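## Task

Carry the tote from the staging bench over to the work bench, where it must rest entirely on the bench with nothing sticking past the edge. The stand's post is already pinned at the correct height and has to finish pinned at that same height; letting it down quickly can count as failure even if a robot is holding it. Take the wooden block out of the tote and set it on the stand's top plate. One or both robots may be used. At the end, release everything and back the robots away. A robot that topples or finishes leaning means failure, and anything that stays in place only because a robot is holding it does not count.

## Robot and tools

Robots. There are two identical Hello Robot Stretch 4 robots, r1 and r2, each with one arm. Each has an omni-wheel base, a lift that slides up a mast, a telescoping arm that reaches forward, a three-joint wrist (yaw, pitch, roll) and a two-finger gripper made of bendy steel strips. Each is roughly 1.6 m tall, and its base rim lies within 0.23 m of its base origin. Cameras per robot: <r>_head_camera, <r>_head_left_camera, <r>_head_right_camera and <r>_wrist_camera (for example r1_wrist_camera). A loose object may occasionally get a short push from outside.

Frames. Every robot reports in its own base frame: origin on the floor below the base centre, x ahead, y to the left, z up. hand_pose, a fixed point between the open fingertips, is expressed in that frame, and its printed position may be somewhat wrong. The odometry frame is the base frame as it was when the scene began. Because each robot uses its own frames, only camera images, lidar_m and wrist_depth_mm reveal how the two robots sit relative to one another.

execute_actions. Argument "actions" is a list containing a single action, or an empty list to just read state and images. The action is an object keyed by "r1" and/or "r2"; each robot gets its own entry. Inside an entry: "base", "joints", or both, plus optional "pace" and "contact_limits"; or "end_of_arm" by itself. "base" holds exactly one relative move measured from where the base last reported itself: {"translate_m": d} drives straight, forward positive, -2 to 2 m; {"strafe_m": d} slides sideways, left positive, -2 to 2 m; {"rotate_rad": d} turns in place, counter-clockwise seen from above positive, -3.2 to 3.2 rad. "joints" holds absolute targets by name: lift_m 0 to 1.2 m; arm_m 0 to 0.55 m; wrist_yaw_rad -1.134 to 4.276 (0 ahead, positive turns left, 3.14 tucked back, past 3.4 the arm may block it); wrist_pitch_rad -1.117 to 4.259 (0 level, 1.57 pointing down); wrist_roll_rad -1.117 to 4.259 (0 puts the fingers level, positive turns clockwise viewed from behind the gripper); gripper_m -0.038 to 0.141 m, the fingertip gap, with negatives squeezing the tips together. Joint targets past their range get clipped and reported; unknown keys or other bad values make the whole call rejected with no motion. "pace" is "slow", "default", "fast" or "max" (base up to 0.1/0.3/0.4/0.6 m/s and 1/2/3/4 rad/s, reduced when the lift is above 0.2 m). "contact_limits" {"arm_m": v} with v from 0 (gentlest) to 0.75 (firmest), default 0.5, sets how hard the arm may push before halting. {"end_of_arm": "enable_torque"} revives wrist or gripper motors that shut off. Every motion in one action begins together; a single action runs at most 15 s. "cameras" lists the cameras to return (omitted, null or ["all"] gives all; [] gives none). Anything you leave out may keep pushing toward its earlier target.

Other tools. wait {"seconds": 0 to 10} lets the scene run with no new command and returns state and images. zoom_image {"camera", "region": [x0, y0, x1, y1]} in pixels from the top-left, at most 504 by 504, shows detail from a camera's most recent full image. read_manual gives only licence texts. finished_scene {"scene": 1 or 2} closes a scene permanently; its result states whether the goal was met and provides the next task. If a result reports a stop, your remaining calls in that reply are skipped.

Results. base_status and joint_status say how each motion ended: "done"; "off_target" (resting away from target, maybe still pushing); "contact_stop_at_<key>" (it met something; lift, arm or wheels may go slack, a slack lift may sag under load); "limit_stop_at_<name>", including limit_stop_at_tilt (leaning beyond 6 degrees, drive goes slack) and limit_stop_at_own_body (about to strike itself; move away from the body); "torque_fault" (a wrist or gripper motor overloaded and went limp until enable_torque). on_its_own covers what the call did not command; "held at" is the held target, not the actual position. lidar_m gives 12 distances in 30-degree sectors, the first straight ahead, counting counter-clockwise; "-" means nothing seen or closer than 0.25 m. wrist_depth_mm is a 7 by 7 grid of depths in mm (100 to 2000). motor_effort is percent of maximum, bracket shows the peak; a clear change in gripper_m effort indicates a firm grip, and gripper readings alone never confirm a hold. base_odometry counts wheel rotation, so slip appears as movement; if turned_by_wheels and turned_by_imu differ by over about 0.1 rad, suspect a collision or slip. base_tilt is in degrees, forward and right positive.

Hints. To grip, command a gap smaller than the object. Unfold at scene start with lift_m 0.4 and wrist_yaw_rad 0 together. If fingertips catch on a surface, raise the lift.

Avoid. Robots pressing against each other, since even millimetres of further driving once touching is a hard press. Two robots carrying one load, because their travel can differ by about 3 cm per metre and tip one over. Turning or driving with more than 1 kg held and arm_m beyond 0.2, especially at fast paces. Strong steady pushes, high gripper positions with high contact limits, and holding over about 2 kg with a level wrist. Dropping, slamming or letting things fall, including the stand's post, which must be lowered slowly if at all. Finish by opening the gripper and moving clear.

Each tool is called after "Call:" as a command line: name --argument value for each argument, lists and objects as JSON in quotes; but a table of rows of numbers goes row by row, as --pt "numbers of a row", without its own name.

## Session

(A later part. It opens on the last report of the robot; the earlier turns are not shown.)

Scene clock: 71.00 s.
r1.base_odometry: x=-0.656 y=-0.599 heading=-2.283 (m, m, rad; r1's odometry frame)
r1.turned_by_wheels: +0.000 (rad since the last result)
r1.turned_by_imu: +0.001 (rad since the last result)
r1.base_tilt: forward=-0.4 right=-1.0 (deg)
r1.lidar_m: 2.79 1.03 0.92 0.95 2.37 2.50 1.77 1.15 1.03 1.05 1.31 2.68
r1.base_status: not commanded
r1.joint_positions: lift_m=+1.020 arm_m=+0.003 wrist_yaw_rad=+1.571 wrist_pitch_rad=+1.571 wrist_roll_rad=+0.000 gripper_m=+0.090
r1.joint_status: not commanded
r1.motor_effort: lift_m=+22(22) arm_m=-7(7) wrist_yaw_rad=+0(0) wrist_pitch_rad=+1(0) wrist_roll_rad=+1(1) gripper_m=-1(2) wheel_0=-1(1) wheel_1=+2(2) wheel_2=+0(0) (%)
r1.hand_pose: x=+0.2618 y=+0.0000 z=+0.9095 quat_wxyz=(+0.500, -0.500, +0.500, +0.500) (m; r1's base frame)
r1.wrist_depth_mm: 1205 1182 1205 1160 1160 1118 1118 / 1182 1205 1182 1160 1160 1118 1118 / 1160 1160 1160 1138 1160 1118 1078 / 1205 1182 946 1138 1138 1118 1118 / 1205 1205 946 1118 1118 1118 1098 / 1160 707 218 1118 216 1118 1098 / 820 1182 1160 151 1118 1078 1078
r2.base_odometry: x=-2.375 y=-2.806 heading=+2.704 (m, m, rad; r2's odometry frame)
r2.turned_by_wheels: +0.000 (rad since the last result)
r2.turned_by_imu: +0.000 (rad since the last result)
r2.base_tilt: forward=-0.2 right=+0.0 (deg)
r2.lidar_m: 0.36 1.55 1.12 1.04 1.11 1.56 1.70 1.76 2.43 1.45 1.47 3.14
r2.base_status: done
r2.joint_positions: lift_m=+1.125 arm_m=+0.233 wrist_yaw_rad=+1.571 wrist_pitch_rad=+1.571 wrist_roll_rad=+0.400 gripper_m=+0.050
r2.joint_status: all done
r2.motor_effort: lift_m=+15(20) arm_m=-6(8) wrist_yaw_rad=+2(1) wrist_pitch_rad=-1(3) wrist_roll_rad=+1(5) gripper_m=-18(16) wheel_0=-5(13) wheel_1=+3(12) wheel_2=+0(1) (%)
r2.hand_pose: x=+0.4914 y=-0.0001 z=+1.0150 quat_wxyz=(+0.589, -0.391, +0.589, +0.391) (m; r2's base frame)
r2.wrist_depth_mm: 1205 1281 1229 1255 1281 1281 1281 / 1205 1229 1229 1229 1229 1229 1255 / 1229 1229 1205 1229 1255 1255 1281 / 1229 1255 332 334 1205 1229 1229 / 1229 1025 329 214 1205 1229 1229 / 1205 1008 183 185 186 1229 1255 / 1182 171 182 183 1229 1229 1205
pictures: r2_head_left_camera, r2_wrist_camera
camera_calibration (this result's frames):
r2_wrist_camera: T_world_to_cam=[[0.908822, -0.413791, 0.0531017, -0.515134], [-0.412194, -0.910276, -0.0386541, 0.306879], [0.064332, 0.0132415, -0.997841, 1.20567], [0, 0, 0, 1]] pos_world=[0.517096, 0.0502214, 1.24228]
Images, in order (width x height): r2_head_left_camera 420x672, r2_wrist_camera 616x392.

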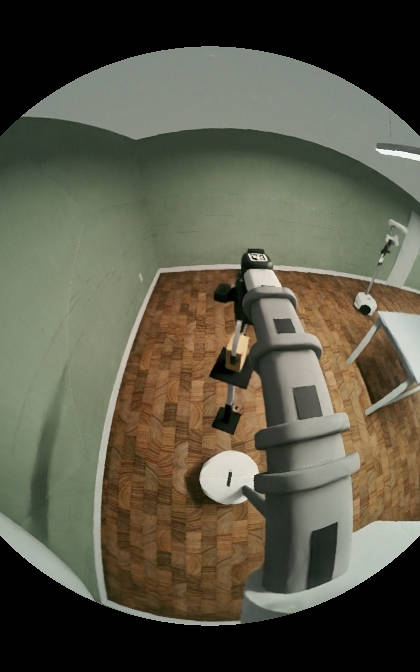

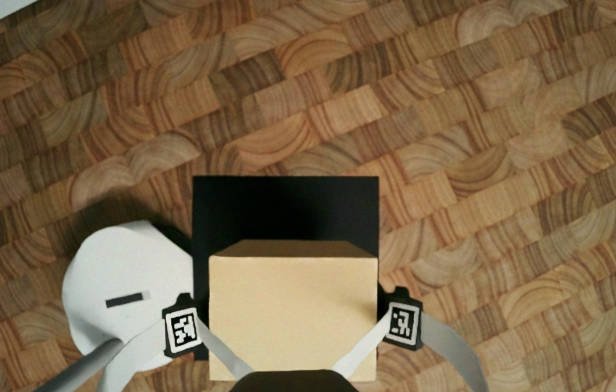

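Call:
execute_actions --actions '[{"r2":{"joints":{"lift_m":1.102,"arm_m":0.228},"pace":"slow"}}]' --cameras '[]'

Call:
execute_actions --actions '[{"r2":{"joints":{"gripper_m":0.12}}}]' --cameras '["r2_wrist_camera"]'

Call:
execute_actions --actions '[{"r2":{"joints":{"lift_m":1.195}}}]' --cameras '["r2_wrist_camera"]'

Call:
execute_actions --actions '[{"r2":{"joints":{"arm_m":0.01},"base":{"translate_m":-0.4},"pace":"fast"}}]' --cameras '["r2_head_left_camera","r1_head_left_camera"]'

Scene clock: 72.37 s.
r1.base_odometry: x=-0.656 y=-0.599 heading=-2.283 (m, m, rad; r1's odometry frame)
r1.turned_by_wheels: +0.000 (rad since the last result)
r1.turned_by_imu: +0.000 (rad since the last result)
r1.base_tilt: forward=-0.3 right=-0.8 (deg)
r1.lidar_m: 2.78 1.02 0.93 0.95 2.37 2.50 1.78 1.15 1.05 1.04 1.32 2.68
r1.base_status: not commanded
r1.joint_positions: lift_m=+1.020 arm_m=+0.003 wrist_yaw_rad=+1.571 wrist_pitch_rad=+1.571 wrist_roll_rad=+0.000 gripper_m=+0.090
r1.joint_status: not commanded
r1.motor_effort: lift_m=+23(22) arm_m=-7(7) wrist_yaw_rad=+0(0) wrist_pitch_rad=+1(1) wrist_roll_rad=+1(1) gripper_m=-3(3) wheel_0=-1(0) wheel_1=+2(2) wheel_2=+0(0) (%)
r1.hand_pose: x=+0.2618 y=+0.0000 z=+0.9095 quat_wxyz=(+0.500, -0.500, +0.500, +0.500) (m; r1's base frame)
r1.wrist_depth_mm: 1205 1182 1160 1160 1160 1118 1138 / 1205 1182 1160 1160 1138 1118 1078 / 1205 1182 1182 1160 1160 1118 1118 / 1205 1160 946 1138 1118 1118 1118 / 1182 1182 931 1160 1138 1098 1078 / 1182 699 217 1118 216 1098 1098 / 820 1138 1138 151 1118 1098 1098
r2.base_odometry: x=-2.375 y=-2.806 heading=+2.704 (m, m, rad; r2's odometry frame)
r2.turned_by_wheels: +0.000 (rad since the last result)
r2.turned_by_imu: +0.001 (rad since the last result)
r2.base_tilt: forward=-0.2 right=+0.0 (deg)
r2.lidar_m: 0.38 1.55 1.10 1.04 1.09 1.54 1.71 1.78 2.42 1.44 1.46 3.11
r2.base_status: not commanded
r2.joint_positions: lift_m=+1.102 arm_m=+0.229 wrist_yaw_rad=+1.571 wrist_pitch_rad=+1.571 wrist_roll_rad=+0.400 gripper_m=+0.050
r2.joint_status: all done
r2.motor_effort: lift_m=+15(16) arm_m=-7(6) wrist_yaw_rad=+1(1) wrist_pitch_rad=-1(1) wrist_roll_rad=+2(1) gripper_m=-13(12) wheel_0=-5(5) wheel_1=+3(2) wheel_2=+0(0) (%)
r2.hand_pose: x=+0.4875 y=-0.0001 z=+0.9920 quat_wxyz=(+0.589, -0.391, +0.589, +0.391) (m; r2's base frame)
r2.wrist_depth_mm: 1182 1182 1229 1229 1255 1229 1255 / 1182 1229 1205 1205 1205 1255 1229 / 1229 1205 1182 1229 1229 1229 1205 / 1160 1160 310 309 1205 1205 1229 / 1160 976 306 213 1205 1182 1229 / 1182 960 183 185 185 1182 1205 / 1205 171 182 183 307 1205 1182
pictures: none
No camera images: the call's "cameras" was empty. Leave "cameras" out to get every camera's image.

Scene clock: 73.97 s.
r1.base_odometry: x=-0.656 y=-0.599 heading=-2.283 (m, m, rad; r1's odometry frame)
r1.turned_by_wheels: +0.000 (rad since the last result)
r1.turned_by_imu: +0.001 (rad since the last result)
r1.base_tilt: forward=-0.3 right=-0.9 (deg)
r1.lidar_m: 2.79 1.03 0.92 0.95 2.38 2.53 1.74 1.16 1.04 1.06 1.32 2.68
r1.base_status: not commanded
r1.joint_positions: lift_m=+1.020 arm_m=+0.003 wrist_yaw_rad=+1.571 wrist_pitch_rad=+1.571 wrist_roll_rad=+0.000 gripper_m=+0.090
r1.joint_status: not commanded
r1.motor_effort: lift_m=+22(22) arm_m=-6(7) wrist_yaw_rad=+1(0) wrist_pitch_rad=-1(1) wrist_roll_rad=+1(1) gripper_m=-2(3) wheel_0=-1(1) wheel_1=+2(2) wheel_2=+0(0) (%)
r1.hand_pose: x=+0.2618 y=+0.0000 z=+0.9095 quat_wxyz=(+0.500, -0.500, +0.500, +0.500) (m; r1's base frame)
r1.wrist_depth_mm: 1229 1205 1182 1160 1138 1118 1138 / 1182 1138 1160 1160 1118 1118 1118 / 1160 1182 1160 1138 1118 1118 1118 / 1182 1182 917 1138 1160 1118 1118 / 1182 1182 960 1160 1098 1138 1098 / 1182 699 218 1138 216 1118 1118 / 820 1182 1160 151 1118 1118 1098
r2.base_odometry: x=-2.375 y=-2.806 heading=+2.704 (m, m, rad; r2's odometry frame)
r2.turned_by_wheels: +0.000 (rad since the last result)
r2.turned_by_imu: +0.001 (rad since the last result)
r2.base_tilt: forward=+0.0 right=-0.1 (deg)
r2.lidar_m: 0.34 1.52 1.09 1.05 1.09 1.55 1.70 1.76 2.40 1.40 1.43 3.14
r2.base_status: not commanded
r2.joint_positions: lift_m=+1.102 arm_m=+0.229 wrist_yaw_rad=+1.571 wrist_pitch_rad=+1.571 wrist_roll_rad=+0.400 gripper_m=+0.120
r2.joint_status: all done
r2.motor_effort: lift_m=+15(15) arm_m=-6(6) wrist_yaw_rad=+1(0) wrist_pitch_rad=-3(2) wrist_roll_rad=+1(1) gripper_m=-2(11) wheel_0=-5(5) wheel_1=+3(2) wheel_2=+0(0) (%)
r2.hand_pose: x=+0.4874 y=-0.0001 z=+0.9920 quat_wxyz=(+0.589, -0.391, +0.589, +0.391) (m; r2's base frame)
r2.wrist_depth_mm: 1205 1182 1229 1229 1229 1205 1229 / 1205 1229 1205 1229 1229 1205 1281 / 1205 1182 1205 1182 1205 1255 1255 / 1182 1160 309 310 1229 1205 1229 / 1205 976 306 217 1182 1205 1229 / 1160 960 189 189 191 1205 1229 / 1182 931 186 156 1205 1205 1229
pictures: r2_wrist_camera
camera_calibration (this result's frames):
r2_wrist_camera: T_world_to_cam=[[0.908814, -0.413798, 0.053188, -0.510389], [-0.412213, -0.910275, -0.0384646, 0.30411], [0.0643323, 0.0130324, -0.997843, 1.18301], [0, 0, 0, 1]] pos_world=[0.5131, 0.0502082, 1.2193]
Images, in order (width x height): r2_wrist_camera 616x392.

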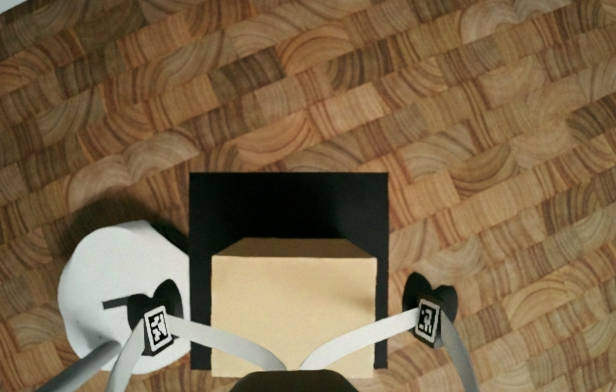

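Scene clock: 75.37 s.
r1.base_odometry: x=-0.656 y=-0.599 heading=-2.283 (m, m, rad; r1's odometry frame)
r1.turned_by_wheels: +0.000 (rad since the last result)
r1.turned_by_imu: +0.000 (rad since the last result)
r1.base_tilt: forward=-0.2 right=-0.9 (deg)
r1.lidar_m: 2.80 1.03 0.93 0.94 2.38 2.52 1.75 1.17 1.05 1.05 1.31 2.69
r1.base_status: not commanded
r1.joint_positions: lift_m=+1.020 arm_m=+0.003 wrist_yaw_rad=+1.571 wrist_pitch_rad=+1.571 wrist_roll_rad=+0.000 gripper_m=+0.090
r1.joint_status: not commanded
r1.motor_effort: lift_m=+22(23) arm_m=-7(7) wrist_yaw_rad=+0(0) wrist_pitch_rad=+1(0) wrist_roll_rad=+1(1) gripper_m=-5(2) wheel_0=-1(0) wheel_1=+2(2) wheel_2=+0(0) (%)
r1.hand_pose: x=+0.2618 y=+0.0000 z=+0.9095 quat_wxyz=(+0.500, -0.500, +0.500, +0.500) (m; r1's base frame)
r1.wrist_depth_mm: 1205 1229 1182 1160 1138 1138 1098 / 1182 1205 1182 1118 1160 1138 1078 / 1205 1182 1160 1138 1138 1118 1098 / 1182 1182 931 1160 1138 1138 1078 / 1182 1182 931 1138 1118 1118 1118 / 1205 699 217 1160 216 1118 1078 / 820 1160 1118 150 1138 1118 1098
r2.base_odometry: x=-2.375 y=-2.806 heading=+2.704 (m, m, rad; r2's odometry frame)
r2.turned_by_wheels: +0.000 (rad since the last result)
r2.turned_by_imu: +0.001 (rad since the last result)
r2.base_tilt: forward=-0.2 right=-0.1 (deg)
r2.lidar_m: 0.35 1.49 1.11 1.05 1.09 1.57 1.70 1.79 2.43 1.43 1.47 3.13
r2.base_status: not commanded
r2.joint_positions: lift_m=+1.195 arm_m=+0.229 wrist_yaw_rad=+1.571 wrist_pitch_rad=+1.571 wrist_roll_rad=+0.400 gripper_m=+0.120
r2.joint_status: all done
r2.motor_effort: lift_m=+23(25) arm_m=-6(6) wrist_yaw_rad=+2(2) wrist_pitch_rad=-2(3) wrist_roll_rad=+2(1) gripper_m=-1(4) wheel_0=-5(5) wheel_1=+2(2) wheel_2=+0(0) (%)
r2.hand_pose: x=+0.4874 y=-0.0001 z=+1.0844 quat_wxyz=(+0.589, -0.391, +0.589, +0.391) (m; r2's base frame)
r2.wrist_depth_mm: 1308 1308 1281 1308 1308 1336 1336 / 1336 1281 1308 1336 1336 1336 1308 / 1281 1308 1308 1281 1336 1308 1336 / 1255 1255 1281 402 1281 1336 1308 / 1229 1060 402 282 1281 1336 1308 / 1281 1060 397 279 217 1281 1336 / 1255 931 1255 156 1281 1308 1308
pictures: r2_wrist_camera
camera_calibration (this result's frames):
r2_wrist_camera: T_world_to_cam=[[0.908814, -0.413798, 0.053188, -0.5153], [-0.412212, -0.910275, -0.0384646, 0.307662], [0.0643323, 0.0130324, -0.997843, 1.27518], [0, 0, 0, 1]] pos_world=[0.513099, 0.0502082, 1.31168]
Images, in order (width x height): r2_wrist_camera 616x392.

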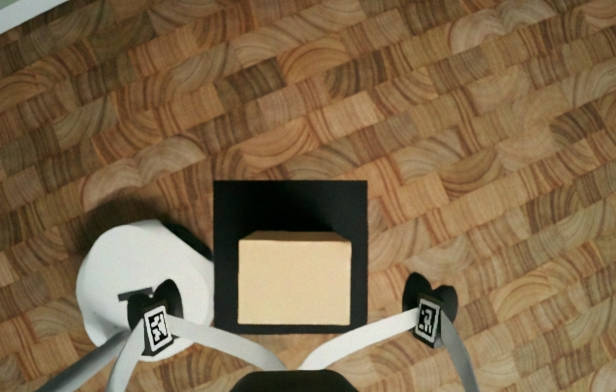

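Scene clock: 78.17 s.
r1.base_odometry: x=-0.656 y=-0.599 heading=-2.283 (m, m, rad; r1's odometry frame)
r1.turned_by_wheels: +0.000 (rad since the last result)
r1.turned_by_imu: +0.001 (rad since the last result)
r1.base_tilt: forward=-0.4 right=-1.1 (deg)
r1.lidar_m: 2.78 1.03 0.93 0.93 2.39 2.51 1.77 1.15 1.06 1.04 1.32 2.68
r1.base_status: not commanded
r1.joint_positions: lift_m=+1.020 arm_m=+0.003 wrist_yaw_rad=+1.571 wrist_pitch_rad=+1.571 wrist_roll_rad=+0.000 gripper_m=+0.090
r1.joint_status: not commanded
r1.motor_effort: lift_m=+23(23) arm_m=-7(7) wrist_yaw_rad=+0(0) wrist_pitch_rad=+1(2) wrist_roll_rad=+0(1) gripper_m=-2(4) wheel_0=-1(1) wheel_1=+2(2) wheel_2=+0(0) (%)
r1.hand_pose: x=+0.2618 y=+0.0000 z=+0.9095 quat_wxyz=(+0.500, -0.500, +0.500, +0.500) (m; r1's base frame)
r1.wrist_depth_mm: 1205 1160 1182 1182 1118 1138 1098 / 1205 1205 1182 1160 1138 1118 1118 / 1182 1205 1138 1138 1138 1098 1098 / 1182 1182 960 1138 1118 1118 1098 / 1205 1160 931 1160 1118 1098 1098 / 1182 699 218 1138 216 1118 1098 / 820 1182 1138 151 1138 1118 1118
r2.base_odometry: x=-2.013 y=-2.976 heading=+2.703 (m, m, rad; r2's odometry frame)
r2.turned_by_wheels: +0.000 (rad since the last result)
r2.turned_by_imu: +0.002 (rad since the last result)
r2.base_tilt: forward=-0.1 right=-0.1 (deg)
r2.lidar_m: 0.76 1.54 1.11 1.05 1.09 1.39 1.30 1.37 1.81 2.93 1.58 2.03
r2.base_status: done
r2.joint_positions: lift_m=+1.195 arm_m=+0.011 wrist_yaw_rad=+1.571 wrist_pitch_rad=+1.571 wrist_roll_rad=+0.400 gripper_m=+0.120
r2.joint_status: all done
r2.motor_effort: lift_m=+22(22) arm_m=-6(8) wrist_yaw_rad=+1(1) wrist_pitch_rad=-2(3) wrist_roll_rad=+1(2) gripper_m=+0(0) wheel_0=-5(10) wheel_1=-4(10) wheel_2=+3(16) (%)
r2.hand_pose: x=+0.2694 y=-0.0001 z=+1.0844 quat_wxyz=(+0.589, -0.391, +0.589, +0.391) (m; r2's base frame)
r2.wrist_depth_mm: 1281 1308 1308 1308 1366 1308 1366 / 1255 1281 1308 1308 1281 1281 1336 / 1281 1281 1308 1308 1308 1308 1336 / 1229 1255 1281 1308 1336 1336 1308 / 1255 1308 1060 1281 1281 1308 1336 / 1255 1078 1060 1281 216 1308 1308 / 1281 661 1255 156 1308 1366 1281
pictures: r1_head_left_camera, r2_head_left_camera
Images, in order (width x height): r1_head_left_camera 420x672, r2_head_left_camera 420x672.

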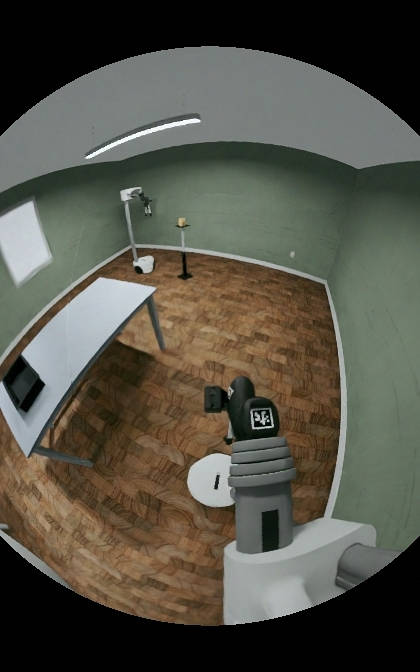

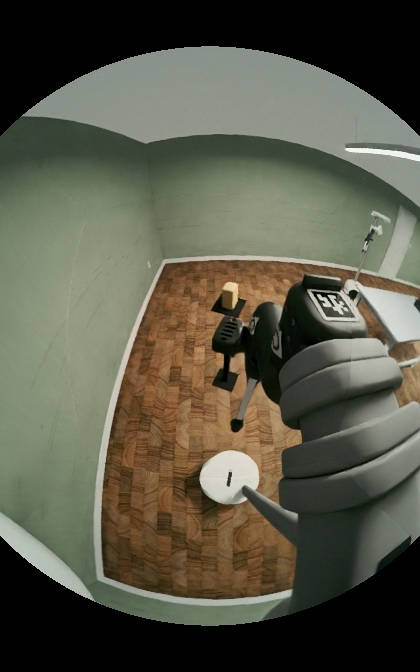

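Call:
finished_scene --scene 1

The scene is finished: the task was done.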